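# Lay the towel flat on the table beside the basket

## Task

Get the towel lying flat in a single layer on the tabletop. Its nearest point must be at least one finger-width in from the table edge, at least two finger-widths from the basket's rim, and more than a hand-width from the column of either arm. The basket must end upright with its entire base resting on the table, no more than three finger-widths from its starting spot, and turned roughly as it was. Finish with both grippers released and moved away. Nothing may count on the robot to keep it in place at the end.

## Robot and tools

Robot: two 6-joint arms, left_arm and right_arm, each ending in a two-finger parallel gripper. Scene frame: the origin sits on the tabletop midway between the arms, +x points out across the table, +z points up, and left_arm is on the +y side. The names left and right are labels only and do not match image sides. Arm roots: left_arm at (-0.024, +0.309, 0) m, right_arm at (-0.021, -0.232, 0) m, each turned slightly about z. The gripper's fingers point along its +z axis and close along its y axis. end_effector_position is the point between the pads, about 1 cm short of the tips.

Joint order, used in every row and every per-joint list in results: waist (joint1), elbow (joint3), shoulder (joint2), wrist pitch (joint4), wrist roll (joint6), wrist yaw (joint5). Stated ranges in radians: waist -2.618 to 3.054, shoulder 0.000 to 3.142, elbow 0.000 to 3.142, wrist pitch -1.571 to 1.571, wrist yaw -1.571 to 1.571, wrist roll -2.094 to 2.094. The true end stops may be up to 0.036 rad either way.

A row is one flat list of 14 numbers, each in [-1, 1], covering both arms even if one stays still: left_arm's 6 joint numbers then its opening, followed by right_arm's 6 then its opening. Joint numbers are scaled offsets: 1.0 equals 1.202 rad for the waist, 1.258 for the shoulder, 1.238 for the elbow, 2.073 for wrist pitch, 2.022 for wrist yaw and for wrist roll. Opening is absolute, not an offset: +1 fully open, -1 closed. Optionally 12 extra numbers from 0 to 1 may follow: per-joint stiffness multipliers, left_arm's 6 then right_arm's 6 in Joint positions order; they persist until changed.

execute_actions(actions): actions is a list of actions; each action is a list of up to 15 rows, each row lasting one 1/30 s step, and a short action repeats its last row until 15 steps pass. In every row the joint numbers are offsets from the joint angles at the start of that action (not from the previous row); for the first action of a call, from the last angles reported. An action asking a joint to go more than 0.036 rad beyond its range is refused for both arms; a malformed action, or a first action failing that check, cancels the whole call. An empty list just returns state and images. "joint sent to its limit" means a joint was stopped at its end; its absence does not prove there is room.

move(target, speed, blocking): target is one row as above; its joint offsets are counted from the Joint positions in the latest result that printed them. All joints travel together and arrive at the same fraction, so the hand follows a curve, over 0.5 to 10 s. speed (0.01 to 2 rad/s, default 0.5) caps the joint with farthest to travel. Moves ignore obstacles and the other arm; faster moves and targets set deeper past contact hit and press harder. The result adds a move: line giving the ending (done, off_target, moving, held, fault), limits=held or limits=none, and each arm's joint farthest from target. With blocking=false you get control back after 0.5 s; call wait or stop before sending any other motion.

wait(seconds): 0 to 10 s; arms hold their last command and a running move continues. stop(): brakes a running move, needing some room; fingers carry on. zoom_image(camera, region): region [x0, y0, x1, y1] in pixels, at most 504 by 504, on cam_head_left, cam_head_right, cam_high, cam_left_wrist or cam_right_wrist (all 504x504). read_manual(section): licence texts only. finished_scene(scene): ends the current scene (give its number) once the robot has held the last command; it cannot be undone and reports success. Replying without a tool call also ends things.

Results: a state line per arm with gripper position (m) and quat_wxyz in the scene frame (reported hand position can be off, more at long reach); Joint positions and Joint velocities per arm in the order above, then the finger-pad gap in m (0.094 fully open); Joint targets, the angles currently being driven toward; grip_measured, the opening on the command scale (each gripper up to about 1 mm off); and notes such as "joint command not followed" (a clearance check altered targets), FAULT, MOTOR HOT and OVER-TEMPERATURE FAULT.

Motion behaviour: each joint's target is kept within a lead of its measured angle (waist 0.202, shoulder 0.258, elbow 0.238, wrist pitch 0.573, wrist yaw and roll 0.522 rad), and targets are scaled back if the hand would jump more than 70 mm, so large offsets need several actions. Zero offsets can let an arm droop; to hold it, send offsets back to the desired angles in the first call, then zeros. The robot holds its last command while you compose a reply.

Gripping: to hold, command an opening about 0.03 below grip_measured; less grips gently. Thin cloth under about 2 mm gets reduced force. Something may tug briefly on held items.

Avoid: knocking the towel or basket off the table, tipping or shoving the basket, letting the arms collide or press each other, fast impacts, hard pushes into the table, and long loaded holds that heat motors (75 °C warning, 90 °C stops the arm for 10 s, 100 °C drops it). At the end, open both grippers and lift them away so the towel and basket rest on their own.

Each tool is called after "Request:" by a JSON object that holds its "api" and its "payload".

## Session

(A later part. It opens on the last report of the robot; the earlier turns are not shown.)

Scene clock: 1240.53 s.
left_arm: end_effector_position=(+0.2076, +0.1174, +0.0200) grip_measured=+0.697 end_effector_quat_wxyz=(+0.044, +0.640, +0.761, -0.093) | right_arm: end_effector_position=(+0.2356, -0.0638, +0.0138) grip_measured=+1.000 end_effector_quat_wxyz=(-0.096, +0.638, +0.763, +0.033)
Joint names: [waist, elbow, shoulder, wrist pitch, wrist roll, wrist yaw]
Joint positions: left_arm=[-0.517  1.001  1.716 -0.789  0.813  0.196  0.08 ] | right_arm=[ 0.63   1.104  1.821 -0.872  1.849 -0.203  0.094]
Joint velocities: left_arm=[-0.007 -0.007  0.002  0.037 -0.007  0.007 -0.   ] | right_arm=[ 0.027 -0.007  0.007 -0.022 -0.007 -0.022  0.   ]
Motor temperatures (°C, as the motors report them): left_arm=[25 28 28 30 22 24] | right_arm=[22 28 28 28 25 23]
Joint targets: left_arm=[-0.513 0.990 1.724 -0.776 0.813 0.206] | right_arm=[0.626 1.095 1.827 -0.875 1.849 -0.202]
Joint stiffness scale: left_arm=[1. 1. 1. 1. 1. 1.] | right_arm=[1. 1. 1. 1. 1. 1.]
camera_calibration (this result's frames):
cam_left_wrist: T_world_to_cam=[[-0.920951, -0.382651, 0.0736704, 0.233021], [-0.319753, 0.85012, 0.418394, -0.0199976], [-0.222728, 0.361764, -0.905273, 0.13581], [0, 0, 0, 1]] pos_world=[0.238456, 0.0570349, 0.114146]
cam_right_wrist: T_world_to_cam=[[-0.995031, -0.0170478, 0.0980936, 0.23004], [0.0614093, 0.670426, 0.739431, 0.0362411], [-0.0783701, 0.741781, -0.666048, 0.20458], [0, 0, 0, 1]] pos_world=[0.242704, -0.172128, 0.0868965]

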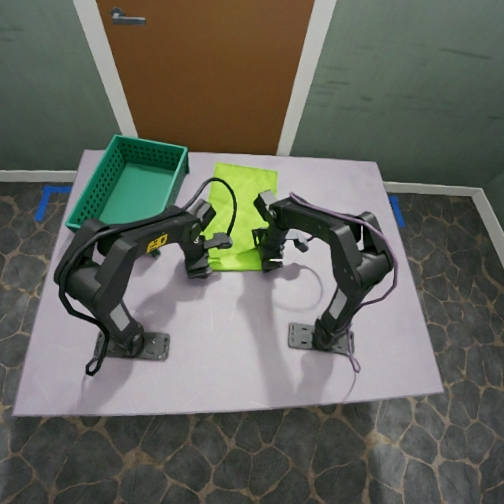

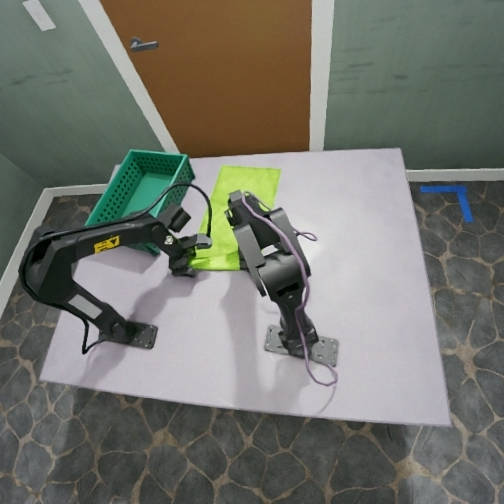

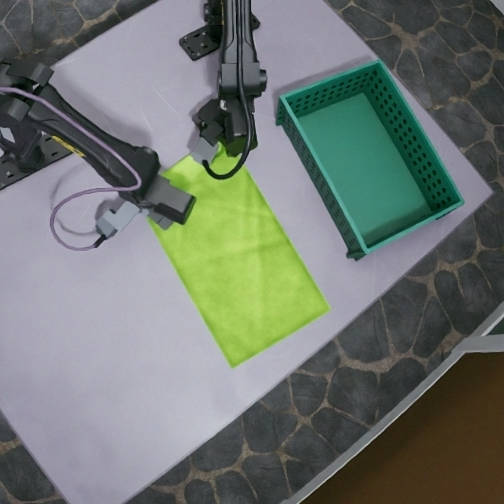

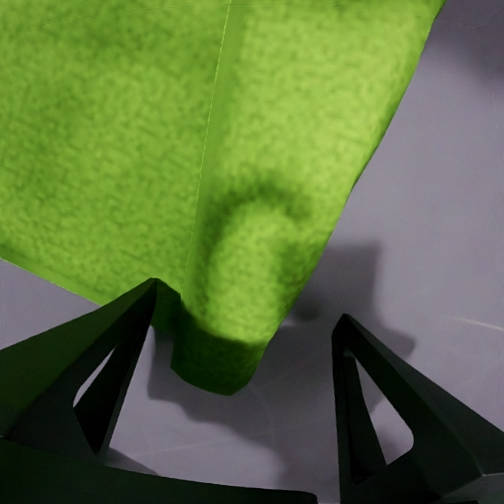

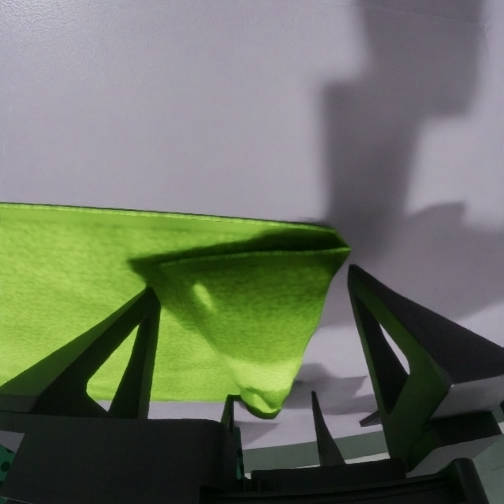

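Request:
{"api": "execute_actions", "payload": {"actions": [[[-0.010,-0.011,-0.016,0.008,-0.006,0.005,0.7,0.011,-0.012,-0.020,0.007,0.005,0,1],[-0.014,-0.017,-0.022,0.009,-0.009,0.005,0.7,0.017,-0.023,-0.029,0.008,0.009,0,1],[-0.018,-0.024,-0.027,0.010,-0.011,0.005,0.7,0.023,-0.035,-0.039,0.010,0.012,0,1],[-0.023,-0.031,-0.033,0.010,-0.014,0.005,0.7,0.029,-0.048,-0.048,0.012,0.016,0,1],[-0.027,-0.037,-0.039,0.011,-0.016,0.005,0.7,0.034,-0.060,-0.058,0.013,0.019,0,1],[-0.031,-0.044,-0.044,0.012,-0.019,0.005,0.7,0.040,-0.072,-0.068,0.015,0.023,0,1],[-0.036,-0.051,-0.050,0.013,-0.022,0.005,0.7,0.046,-0.084,-0.077,0.017,0.026,0,1],[-0.040,-0.058,-0.056,0.013,-0.024,0.005,0.7,0.052,-0.096,-0.087,0.019,0.030,0,1],[-0.045,-0.064,-0.061,0.014,-0.027,0.005,0.7,0.058,-0.109,-0.097,0.020,0.033,0,1],[-0.049,-0.071,-0.067,0.015,-0.030,0.005,0.7,0.064,-0.121,-0.106,0.022,0.037,0,1],[-0.053,-0.078,-0.073,0.015,-0.032,0.005,0.7,0.069,-0.133,-0.116,0.024,0.040,0,1],[-0.058,-0.085,-0.078,0.016,-0.035,0.005,0.7,0.075,-0.145,-0.126,0.026,0.044,0,1],[-0.062,-0.090,-0.083,0.017,-0.037,0.005,0.7,0.080,-0.156,-0.134,0.027,0.047,0,1],[-0.065,-0.095,-0.087,0.017,-0.039,0.005,0.7,0.084,-0.164,-0.140,0.028,0.049,0,1],[-0.067,-0.098,-0.090,0.018,-0.040,0.005,0.7,0.087,-0.170,-0.145,0.029,0.050,0,1]]]}}

Request:
{"api": "wait", "payload": {"seconds": 0.5}}

Scene clock: 1291.60 s.
left_arm: end_effector_position=(+0.1784, +0.1155, +0.0202) grip_measured=+0.697 end_effector_quat_wxyz=(+0.045, +0.645, +0.757, -0.095) | right_arm: end_effector_position=(+0.1882, -0.0621, +0.0135) grip_measured=+1.000 end_effector_quat_wxyz=(-0.095, +0.632, +0.769, +0.034)
Joint names: [waist, elbow, shoulder, wrist pitch, wrist roll, wrist yaw]
Joint positions: left_arm=[-0.581  0.905  1.631 -0.767  0.759  0.196  0.08 ] | right_arm=[ 0.715  0.924  1.673 -0.822  1.919 -0.203  0.094]
Joint velocities: left_arm=[-0.115 -0.178 -0.154  0.022 -0.154  0.066 -0.   ] | right_arm=[ 0.149 -0.281 -0.247  0.037  0.256 -0.007  0.   ]
Motor temperatures (°C, as the motors report them): left_arm=[25 27 28 30 22 24] | right_arm=[22 27 28 27 25 23]
Joint targets: left_arm=[-0.598 0.879 1.603 -0.752 0.731 0.206] | right_arm=[0.735 0.893 1.639 -0.812 1.950 -0.203]
Joint stiffness scale: left_arm=[1. 1. 1. 1. 1. 1.] | right_arm=[1. 1. 1. 1. 1. 1.]
camera_calibration (this result's frames):
cam_left_wrist: T_world_to_cam=[[-0.925033, -0.372147, 0.0763005, 0.204885], [-0.309749, 0.855153, 0.415654, -0.0301829], [-0.219933, 0.360859, -0.906317, 0.129767], [0, 0, 0, 1]] pos_world=[0.208716, 0.0552305, 0.114523]
cam_right_wrist: T_world_to_cam=[[-0.995007, -0.0334187, 0.0940391, 0.181992], [0.0474896, 0.670211, 0.74065, 0.0408816], [-0.0877776, 0.741418, -0.665278, 0.201154], [0, 0, 0, 1]] pos_world=[0.196799, -0.170457, 0.0864301]

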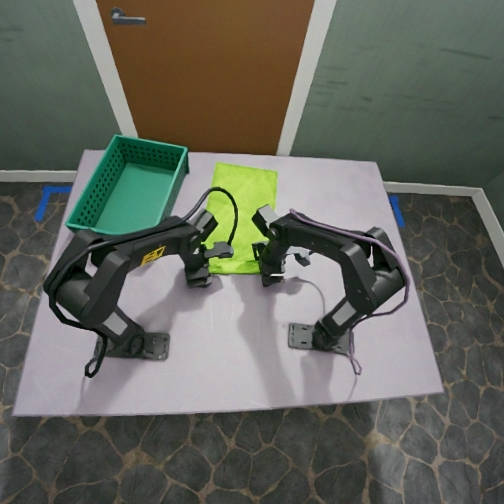

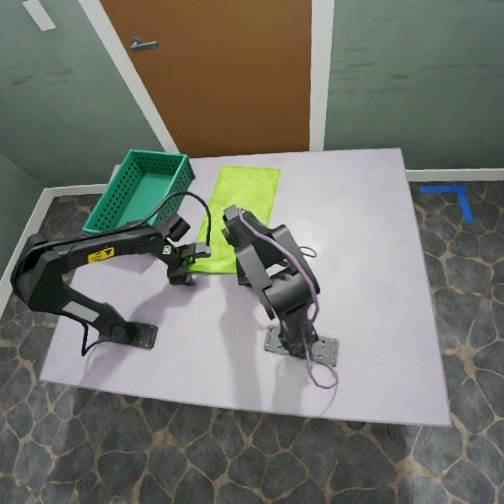

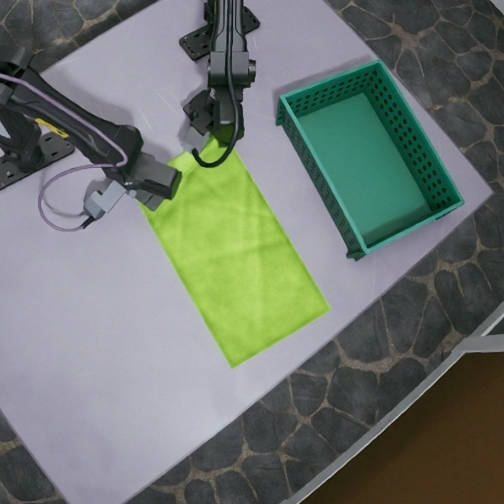

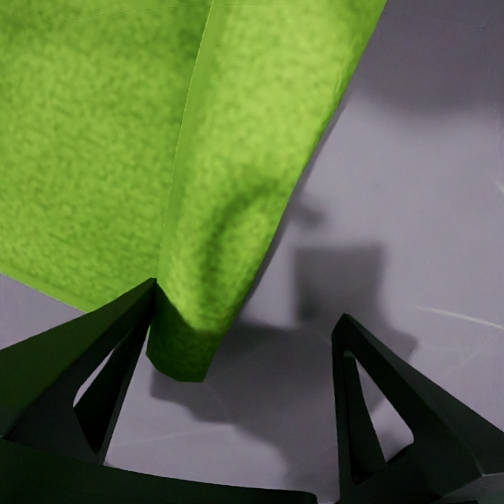

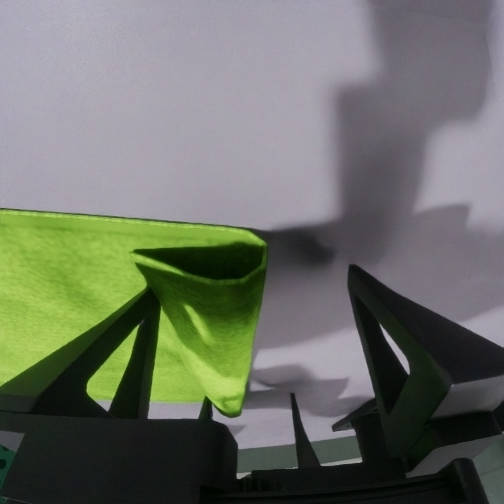

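Scene clock: 1292.10 s.
left_arm: end_effector_position=(+0.1760, +0.1153, +0.0203) grip_measured=+0.697 end_effector_quat_wxyz=(+0.045, +0.641, +0.760, -0.096) | right_arm: end_effector_position=(+0.1843, -0.0620, +0.0135) grip_measured=+1.000 end_effector_quat_wxyz=(-0.096, +0.636, +0.765, +0.034)
Joint names: [waist, elbow, shoulder, wrist pitch, wrist roll, wrist yaw]
Joint positions: left_arm=[-0.587  0.897  1.623 -0.764  0.743  0.196  0.08 ] | right_arm=[ 0.723  0.909  1.66  -0.817  1.939 -0.203  0.094]
Joint velocities: left_arm=[-0.002 -0.002 -0.002 -0.066 -0.081  0.022  0.   ] | right_arm=[-0.002  0.007 -0.012 -0.037  0.051 -0.007  0.   ]
Motor temperatures (°C, as the motors report them): left_arm=[25 27 28 30 22 24] | right_arm=[22 27 28 27 25 23]
Joint targets: left_arm=[-0.598 0.879 1.603 -0.751 0.732 0.206] | right_arm=[0.735 0.894 1.639 -0.812 1.950 -0.203]
Joint stiffness scale: left_arm=[1. 1. 1. 1. 1. 1.] | right_arm=[1. 1. 1. 1. 1. 1.]
wait: 0.50 s; no rest
camera_calibration (this result's frames):
cam_left_wrist: T_world_to_cam=[[-0.921323, -0.380936, 0.0777942, 0.202837], [-0.317324, 0.852361, 0.415676, -0.029096], [-0.224655, 0.358286, -0.90618, 0.130517], [0, 0, 0, 1]] pos_world=[0.206967, 0.0553058, 0.114587]
cam_right_wrist: T_world_to_cam=[[-0.995188, -0.0213, 0.0956429, 0.178814], [0.0568367, 0.669619, 0.740527, 0.039214], [-0.0798176, 0.742399, -0.665186, 0.199333], [0, 0, 0, 1]] pos_world=[0.191635, -0.170435, 0.0864525]

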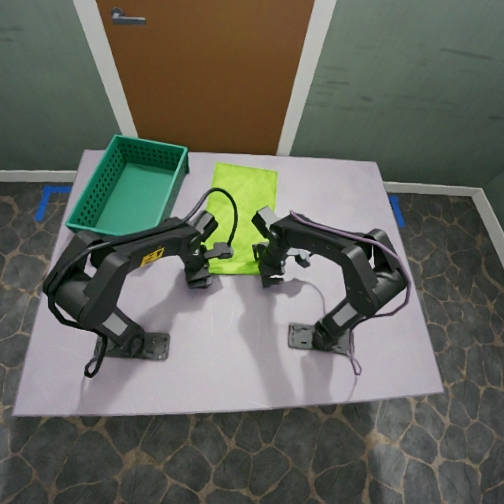

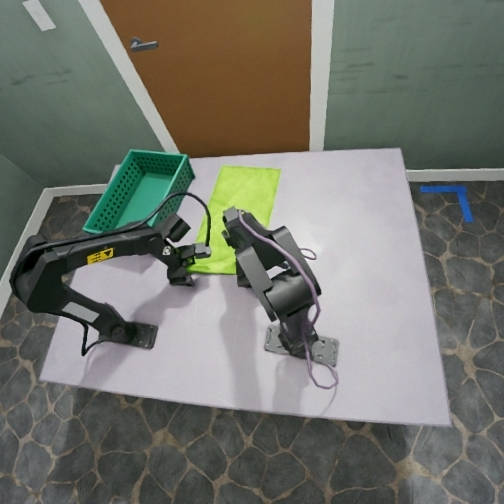

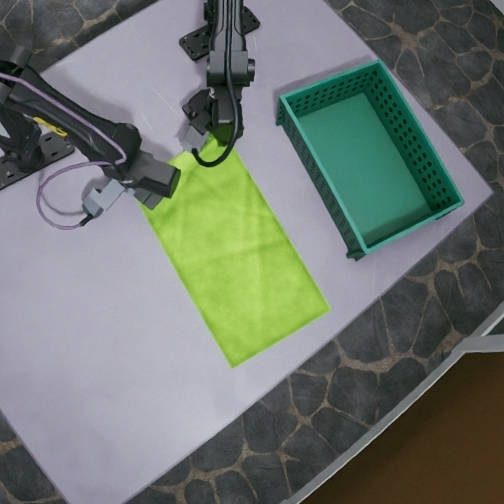

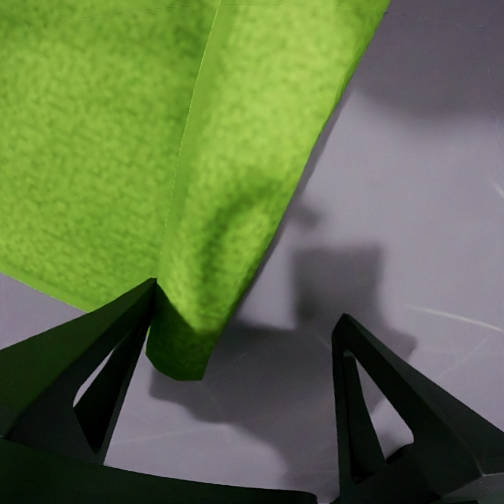

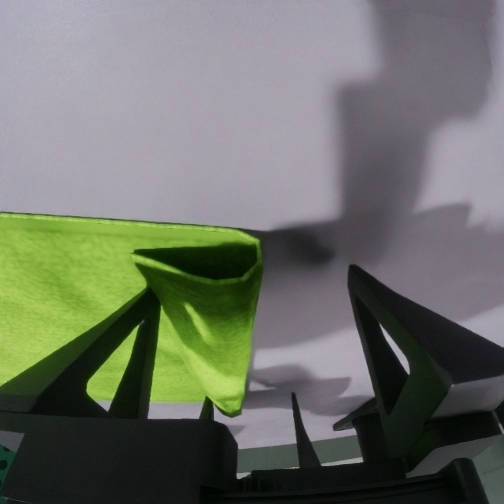

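Request:
{"api": "execute_actions", "payload": {"actions": []}}

Scene clock: 1312.00 s.
left_arm: end_effector_position=(+0.1760, +0.1153, +0.0203) grip_measured=+0.697 end_effector_quat_wxyz=(+0.045, +0.641, +0.761, -0.096) | right_arm: end_effector_position=(+0.1843, -0.0620, +0.0135) grip_measured=+1.000 end_effector_quat_wxyz=(-0.096, +0.637, +0.765, +0.034)
Joint names: [waist, elbow, shoulder, wrist pitch, wrist roll, wrist yaw]
Joint positions: left_arm=[-0.587  0.897  1.623 -0.764  0.742  0.196  0.08 ] | right_arm=[ 0.723  0.909  1.66  -0.817  1.94  -0.203  0.094]
Joint velocities: left_arm=[ 0.007  0.002 -0.002  0.007  0.037  0.081 -0.001] | right_arm=[-0.002 -0.017 -0.017 -0.007 -0.007 -0.081  0.   ]
Motor temperatures (°C, as the motors report them): left_arm=[25 27 28 30 22 24] | right_arm=[22 27 28 27 25 23]
Joint targets: left_arm=[-0.598 0.879 1.603 -0.751 0.731 0.206] | right_arm=[0.735 0.894 1.639 -0.812 1.950 -0.203]
Joint stiffness scale: left_arm=[1. 1. 1. 1. 1. 1.] | right_arm=[1. 1. 1. 1. 1. 1.]
camera_calibration (this result's frames):
cam_left_wrist: T_world_to_cam=[[-0.921027, -0.381626, 0.0779209, 0.202862], [-0.317895, 0.852107, 0.415761, -0.0289679], [-0.225062, 0.358156, -0.90613, 0.130603], [0, 0, 0, 1]] pos_world=[0.207026, 0.055325, 0.11458]
cam_right_wrist: T_world_to_cam=[[-0.995191, -0.0205488, 0.0957762, 0.178859], [0.057435, 0.669635, 0.740466, 0.0391056], [-0.0793508, 0.742406, -0.665234, 0.199248], [0, 0, 0, 1]] pos_world=[0.191564, -0.170434, 0.0864601]

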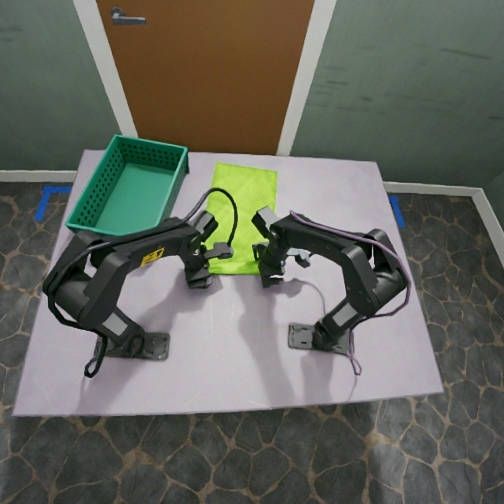

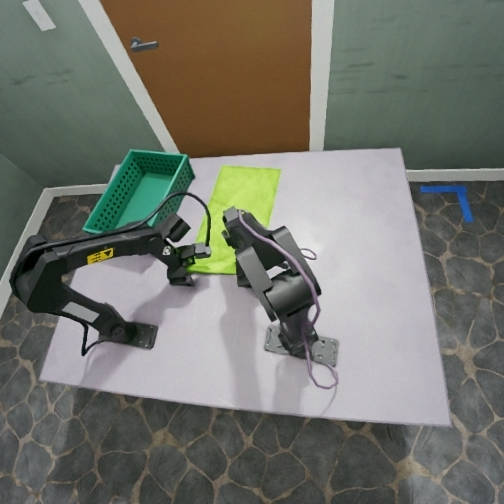

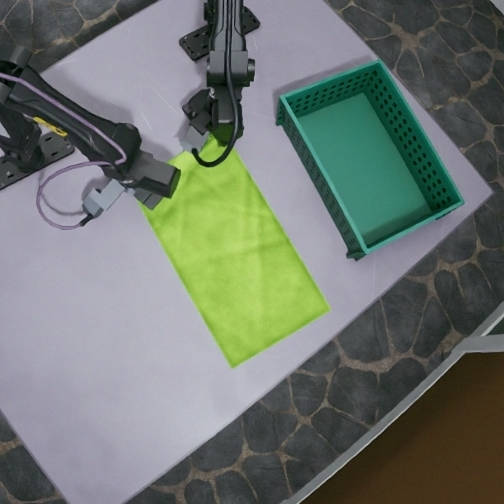

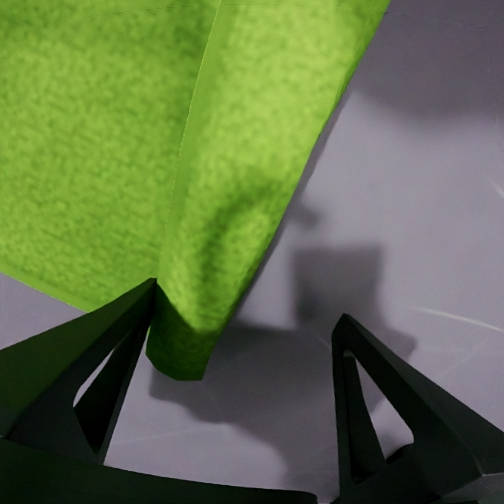

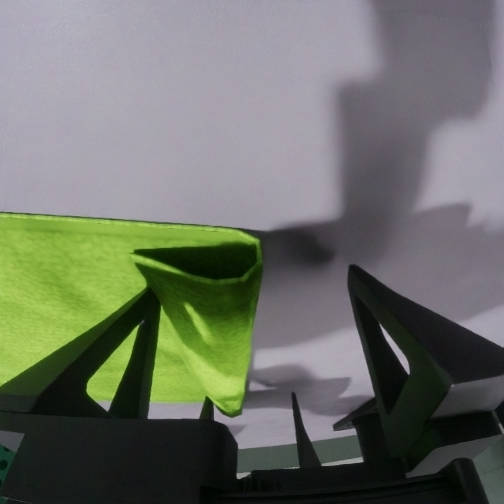

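Request:
{"api": "execute_actions", "payload": {"actions": [[[-0.0135,-0.0171,-0.0213,0.0065,-0.008,0.005,0.7,0.0172,-0.0196,-0.0245,0.0028,0.0092,0,1],[-0.0178,-0.0228,-0.0266,0.0067,-0.0106,0.005,0.7,0.0244,-0.028,-0.0323,0.0031,0.0135,0,1],[-0.0221,-0.0286,-0.032,0.0069,-0.0132,0.005,0.7,0.0316,-0.0363,-0.0401,0.0035,0.0177,0,1],[-0.0264,-0.0343,-0.0373,0.0071,-0.0158,0.005,0.7,0.0388,-0.0447,-0.0478,0.0038,0.022,0,1],[-0.0307,-0.0401,-0.0427,0.0073,-0.0184,0.005,0.7,0.046,-0.053,-0.0556,0.0042,0.0262,0,1],[-0.035,-0.0459,-0.048,0.0075,-0.021,0.005,0.7,0.0532,-0.0614,-0.0634,0.0045,0.0305,0,1],[-0.0393,-0.0516,-0.0534,0.0077,-0.0236,0.005,0.7,0.0604,-0.0697,-0.0712,0.0049,0.0347,0,1],[-0.0435,-0.0574,-0.0587,0.0078,-0.0261,0.005,0.7,0.0677,-0.0781,-0.079,0.0052,0.039,0,1],[-0.0478,-0.0631,-0.0641,0.008,-0.0287,0.005,0.7,0.0749,-0.0864,-0.0868,0.0056,0.0432,0,1],[-0.0521,-0.0689,-0.0694,0.0082,-0.0313,0.005,0.7,0.0821,-0.0948,-0.0946,0.0059,0.0475,0,1],[-0.0564,-0.0747,-0.0748,0.0084,-0.0339,0.005,0.7,0.0893,-0.1031,-0.1024,0.0063,0.0517,0,1],[-0.0607,-0.0804,-0.0801,0.0086,-0.0365,0.005,0.7,0.0965,-0.1115,-0.1101,0.0066,0.056,0,1],[-0.065,-0.0862,-0.0855,0.0088,-0.0391,0.005,0.7,0.1037,-0.1198,-0.1179,0.007,0.0602,0,1],[-0.0693,-0.0919,-0.0908,0.009,-0.0417,0.005,0.7,0.1109,-0.1282,-0.1257,0.0073,0.0645,0,1],[-0.0736,-0.0977,-0.0962,0.0092,-0.0443,0.005,0.7,0.1181,-0.1365,-0.1335,0.0077,0.0687,0,1]]]}}

Request:
{"api": "wait", "payload": {"seconds": 0.5}}

Scene clock: 1351.03 s.
left_arm: end_effector_position=(+0.1456, +0.1171, +0.0199) grip_measured=+0.697 end_effector_quat_wxyz=(+0.041, +0.644, +0.757, -0.098) | right_arm: end_effector_position=(+0.1389, -0.0590, +0.0132) grip_measured=+1.000 end_effector_quat_wxyz=(-0.097, +0.628, +0.771, +0.031)
Joint names: [waist, elbow, shoulder, wrist pitch, wrist roll, wrist yaw]
Joint positions: left_arm=[-0.654  0.805  1.534 -0.756  0.685  0.196  0.08 ] | right_arm=[ 0.837  0.773  1.529 -0.797  2.034 -0.203  0.094]
Joint velocities: left_arm=[-0.139 -0.168 -0.208 -0.007 -0.154 -0.007 -0.001] | right_arm=[ 0.198 -0.286 -0.31  -0.007  0.271 -0.081  0.   ]
Motor temperatures (°C, as the motors report them): left_arm=[25 27 28 29 22 24] | right_arm=[22 27 28 26 25 23]
Joint targets: left_arm=[-0.675 0.776 1.502 -0.745 0.653 0.206] | right_arm=[0.865 0.740 1.492 -0.801 2.079 -0.203]
Joint stiffness scale: left_arm=[1. 1. 1. 1. 1. 1.] | right_arm=[1. 1. 1. 1. 1. 1.]
camera_calibration (this result's frames):
cam_left_wrist: T_world_to_cam=[[-0.92452, -0.371611, 0.0846708, 0.174799], [-0.305624, 0.855561, 0.417863, -0.0421997], [-0.227723, 0.360445, -0.904556, 0.122872], [0, 0, 0, 1]] pos_world=[0.176688, 0.0567729, 0.113978]
cam_right_wrist: T_world_to_cam=[[-0.994146, -0.0420864, 0.0995073, 0.13233], [0.04556, 0.671813, 0.739318, 0.0417158], [-0.0979655, 0.739524, -0.665963, 0.195619], [0, 0, 0, 1]] pos_world=[0.148819, -0.167121, 0.0862659]

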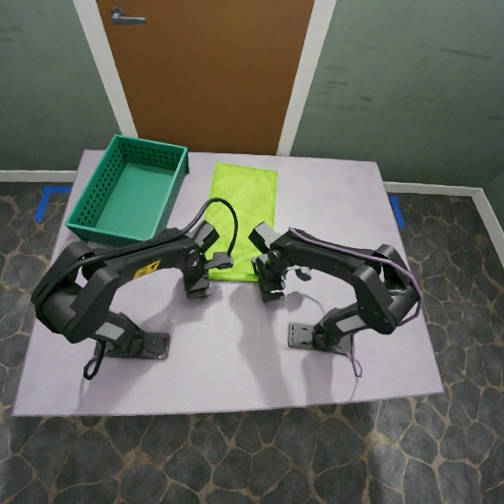

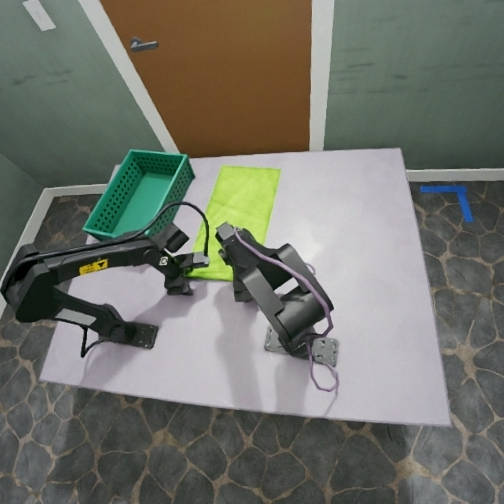

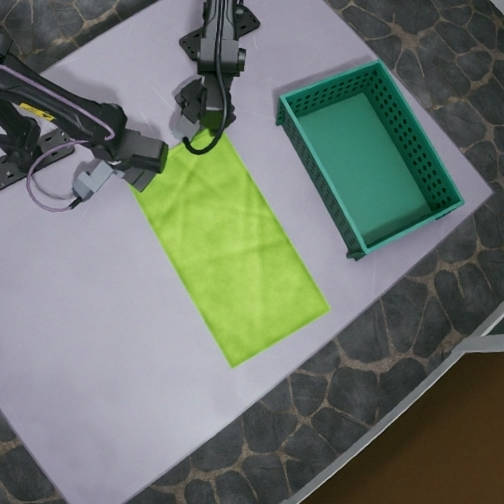

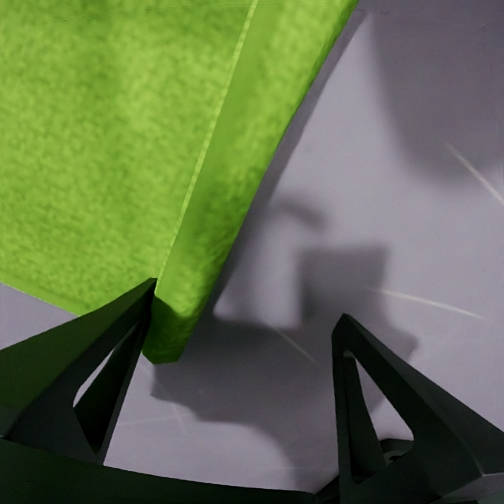

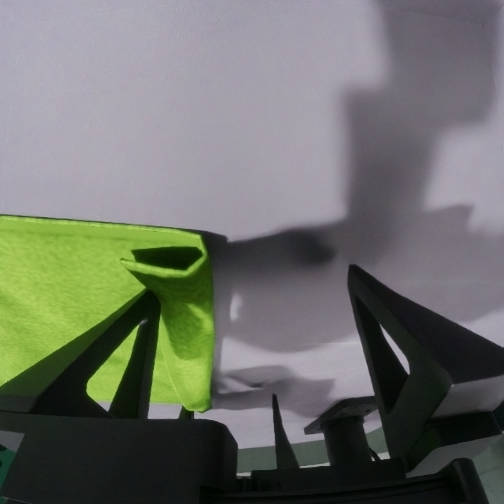

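Scene clock: 1351.53 s.
left_arm: end_effector_position=(+0.1417, +0.1172, +0.0199) grip_measured=+0.697 end_effector_quat_wxyz=(+0.041, +0.640, +0.760, -0.099) | right_arm: end_effector_position=(+0.1333, -0.0588, +0.0134) grip_measured=+1.000 end_effector_quat_wxyz=(-0.098, +0.634, +0.766, +0.030)
Joint names: [waist, elbow, shoulder, wrist pitch, wrist roll, wrist yaw]
Joint positions: left_arm=[-0.663  0.793  1.522 -0.754  0.665  0.196  0.08 ] | right_arm=[ 0.852  0.757  1.512 -0.795  2.066 -0.205  0.094]
Joint velocities: left_arm=[-0.012 -0.017 -0.017 -0.022  0.022 -0.007 -0.001] | right_arm=[-0.017  0.007 -0.027 -0.007  0.022  0.022  0.   ]
Motor temperatures (°C, as the motors report them): left_arm=[25 27 28 29 22 24] | right_arm=[22 27 28 26 25 23]
Joint targets: left_arm=[-0.675 0.776 1.502 -0.745 0.653 0.206] | right_arm=[0.865 0.740 1.492 -0.801 2.079 -0.204]
Joint stiffness scale: left_arm=[1. 1. 1. 1. 1. 1.] | right_arm=[1. 1. 1. 1. 1. 1.]
wait: 0.50 s; no rest
camera_calibration (this result's frames):
cam_left_wrist: T_world_to_cam=[[-0.920594, -0.380696, 0.0870533, 0.171758], [-0.312949, 0.852508, 0.41868, -0.0421607], [-0.233603, 0.358191, -0.903952, 0.122996], [0, 0, 0, 1]] pos_world=[0.173658, 0.057274, 0.113882]
cam_right_wrist: T_world_to_cam=[[-0.994335, -0.0267838, 0.102859, 0.127584], [0.0583462, 0.671346, 0.738844, 0.0399649], [-0.0888431, 0.74066, -0.66598, 0.193832], [0, 0, 0, 1]] pos_world=[0.141751, -0.166977, 0.0864371]

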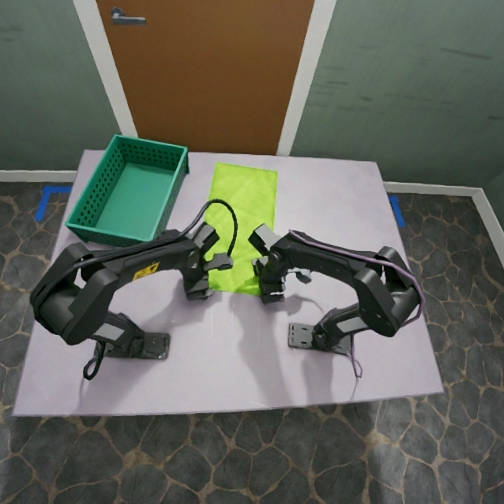

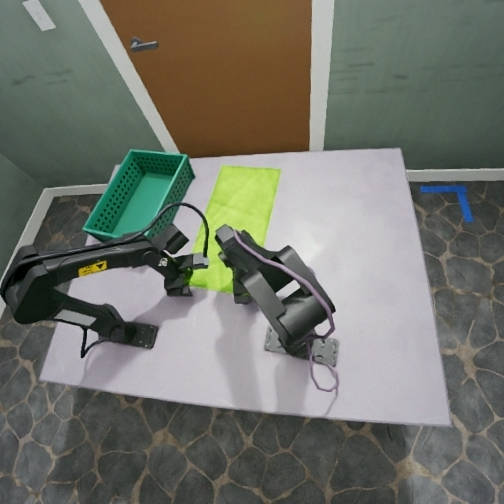

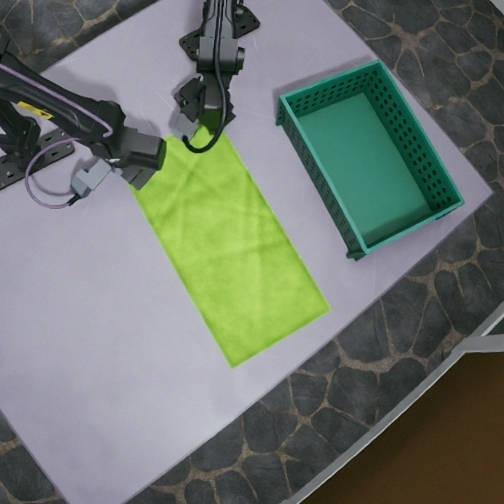

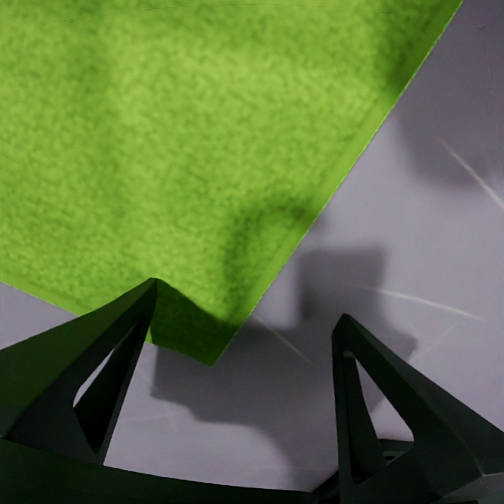

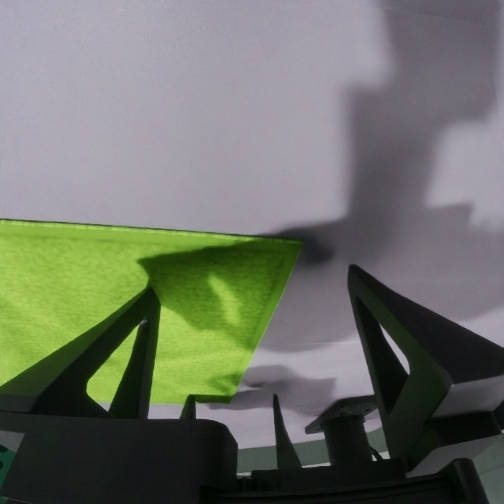

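Request:
{"api": "move", "payload": {"target": [-0.01,0.02,-0.2,0.004,-0.006,0.005,0.7,0.011,0.02,-0.2,-0.003,0.006,0,1], "speed": 0.5}}

Request:
{"api": "move", "payload": {"target": [0.25,0.09,-0.47,-0.26,-0.3,-0.09,0.7,-0.75,0.11,-0.46,-0.24,-0.6,0.1,1], "speed": 0.9}}

Scene clock: 1373.60 s.
left_arm: end_effector_position=(+0.1542, +0.1062, +0.0762) grip_measured=+0.697 end_effector_quat_wxyz=(+0.157, +0.641, +0.745, -0.102) | right_arm: end_effector_position=(+0.1479, -0.0468, +0.0644) grip_measured=+1.000 end_effector_quat_wxyz=(-0.075, +0.622, +0.766, +0.144)
Joint names: [waist, elbow, shoulder, wrist pitch, wrist roll, wrist yaw]
Joint positions: left_arm=[-0.663  0.793  1.287 -0.754  0.663  0.196  0.08 ] | right_arm=[ 0.852  0.757  1.279 -0.794  2.07  -0.205  0.094]
Joint velocities: left_arm=[-0.007 -0.007 -0.022 -0.037 -0.037 -0.066  0.001] | right_arm=[ 0.007  0.002 -0.012 -0.037 -0.022 -0.022  0.   ]
Motor temperatures (°C, as the motors report them): left_arm=[25 27 28 29 22 24] | right_arm=[22 27 28 26 25 23]
Joint targets: left_arm=[-0.675 0.818 1.270 -0.746 0.653 0.206] | right_arm=[0.866 0.782 1.260 -0.801 2.078 -0.205]
Joint stiffness scale: left_arm=[1. 1. 1. 1. 1. 1.] | right_arm=[1. 1. 1. 1. 1. 1.]
move: off_target (left_arm, right_arm); limits=none; left_arm: farthest joint: the elbow, 0.025 radians from its target (0.025 radians at the start); right_arm: farthest joint: the elbow, 0.025 radians from its target (0.025 radians at the start)
camera_calibration (this result's frames):
cam_left_wrist: T_world_to_cam=[[-0.926152, -0.376824, -0.0157121, 0.182382], [-0.370721, 0.901913, 0.221627, -0.0337563], [-0.0693432, 0.211085, -0.975005, 0.176524], [0, 0, 0, 1]] pos_world=[0.16864, 0.0619096, 0.182459]
cam_right_wrist: T_world_to_cam=[[-0.996428, -0.0240047, -0.0809683, 0.149519], [-0.0806267, 0.55567, 0.827484, 0.00281378], [0.0251281, 0.831057, -0.55562, 0.200522], [0, 0, 0, 1]] pos_world=[0.144173, -0.16462, 0.121192]

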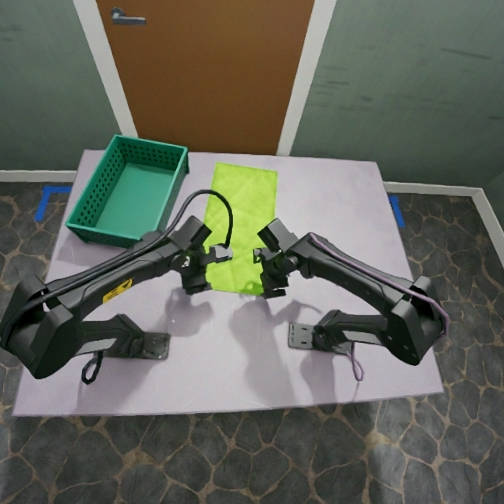

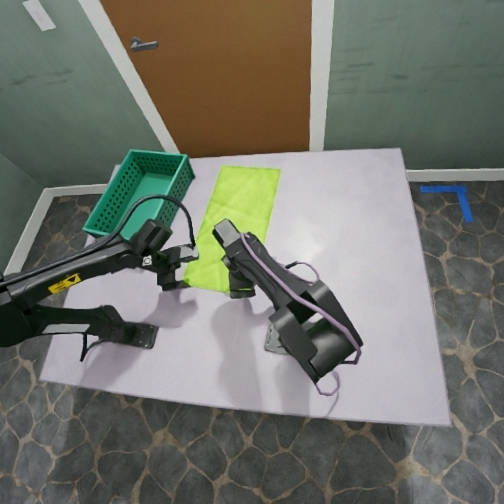

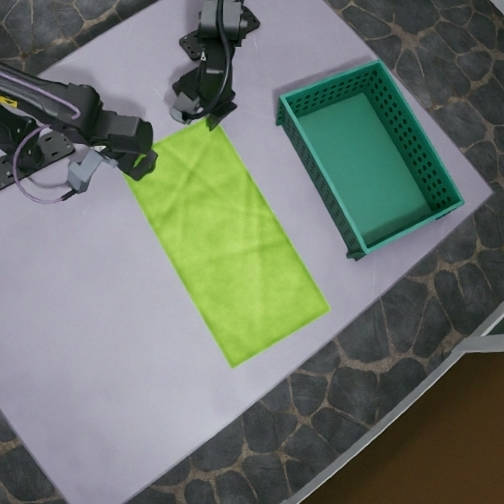

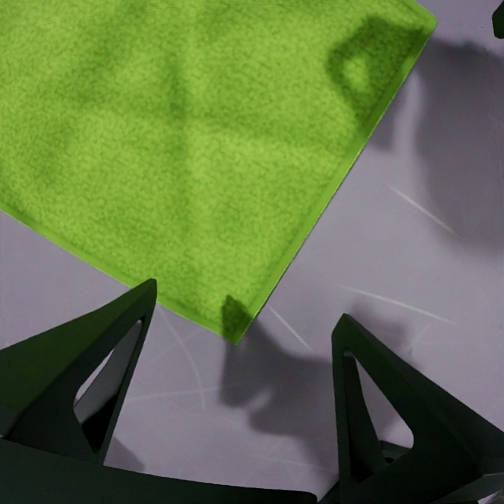

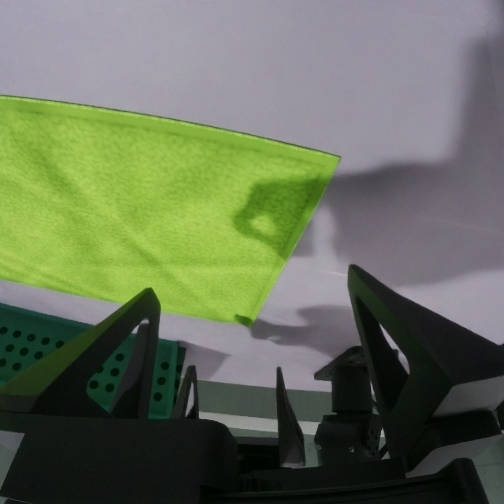

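Scene clock: 1375.87 s.
left_arm: end_effector_position=(+0.1209, +0.2380, +0.1664) grip_measured=+0.697 end_effector_quat_wxyz=(+0.219, +0.246, +0.943, -0.053) | right_arm: end_effector_position=(+0.1358, -0.2606, +0.1618) grip_measured=+1.000 end_effector_quat_wxyz=(+0.202, +0.499, +0.839, +0.078)
Joint names: [waist, elbow, shoulder, wrist pitch, wrist roll, wrist yaw]
Joint positions: left_arm=[-0.375  0.873  0.712 -1.278  0.067  0.024  0.08 ] | right_arm=[-0.036  0.863  0.718 -1.28   0.869 -0.017  0.094]
Joint velocities: left_arm=[-0.002  0.002 -0.007  0.022  0.007  0.022  0.001] | right_arm=[ 0.012  0.012  0.002 -0.037 -0.051  0.051  0.   ]
Motor temperatures (°C, as the motors report them): left_arm=[25 27 28 29 22 24] | right_arm=[22 27 28 26 25 23]
Joint targets: left_arm=[-0.363 0.904 0.696 -1.293 0.057 0.014] | right_arm=[-0.049 0.893 0.701 -1.291 0.857 -0.003]
Joint stiffness scale: left_arm=[1. 1. 1. 1. 1. 1.] | right_arm=[1. 1. 1. 1. 1. 1.]
move: off_target (left_arm, right_arm); limits=none; left_arm: farthest joint: the elbow, 0.031 radians from its target (0.111 radians at the start); right_arm: farthest joint: the elbow, 0.030 radians from its target (0.136 radians at the start)
camera_calibration (this result's frames):
cam_left_wrist: T_world_to_cam=[[-0.280315, -0.958942, 0.0430515, 0.253291], [-0.94687, 0.283596, 0.151694, 0.043514], [-0.157675, 0.00175778, -0.98749, 0.296911], [0, 0, 0, 1]] pos_world=[0.159019, 0.230029, 0.275691]
cam_right_wrist: T_world_to_cam=[[-0.862945, -0.336462, -0.376987, 0.0884989], [-0.478915, 0.782528, 0.397857, 0.222774], [0.161139, 0.523873, -0.836416, 0.379598], [0, 0, 0, 1]] pos_world=[0.121891, -0.343411, 0.262232]

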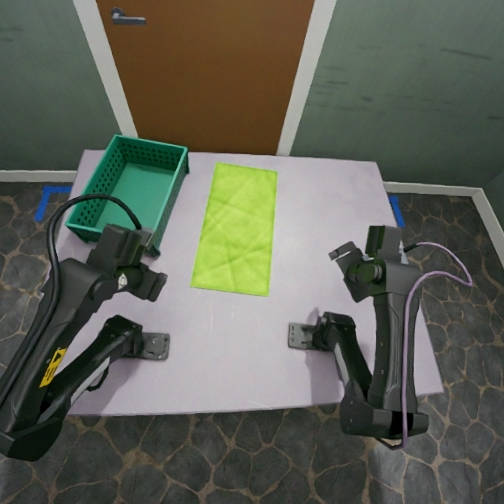

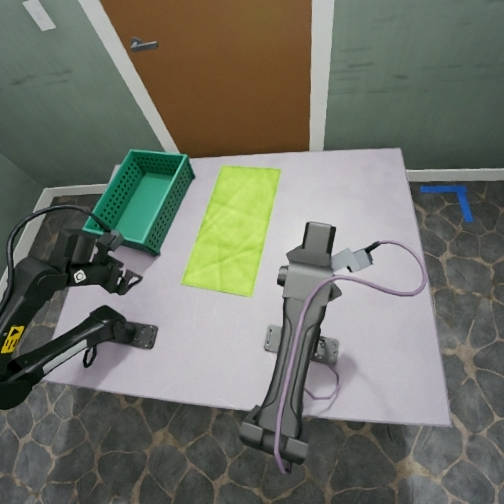

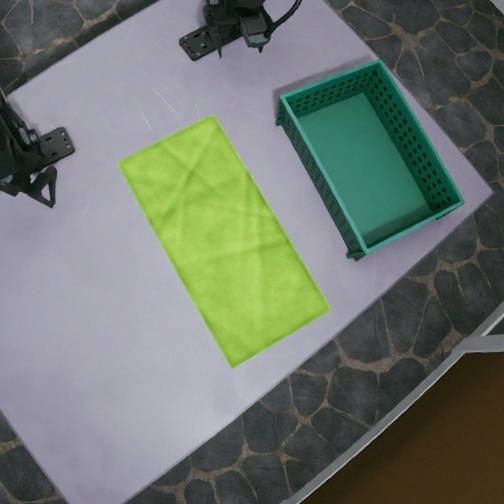

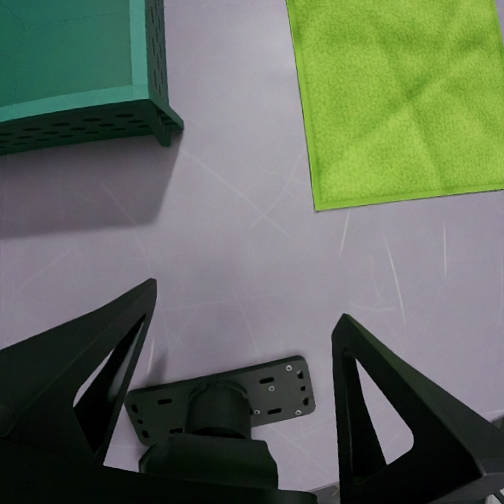

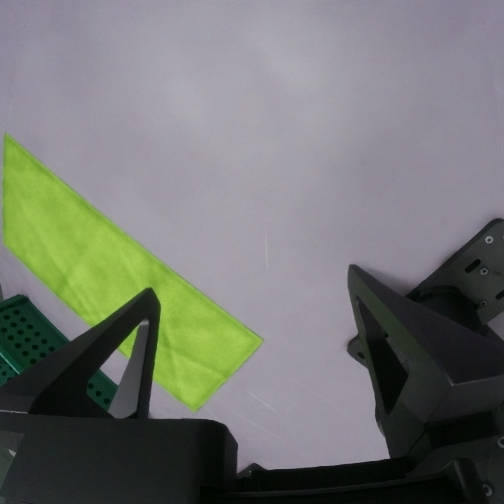

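Request:
{"api": "zoom_image", "payload": {"camera": "cam_high", "region": [80, 90, 380, 390]}}

Region (80, 90, 380, 390) of cam_high's 504x504 image, scaled by 1.680, with more detail than that image has.

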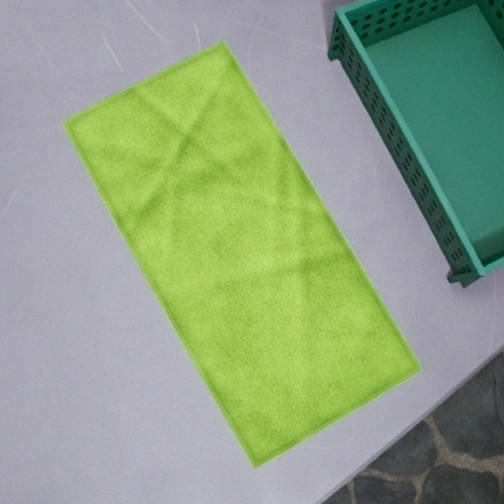

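The towel is flat, in one layer, and clear of the table edge, the basket and both columns.

Request:
{"api": "finished_scene", "payload": {"scene": 2}}

The scene is finished: the task was done.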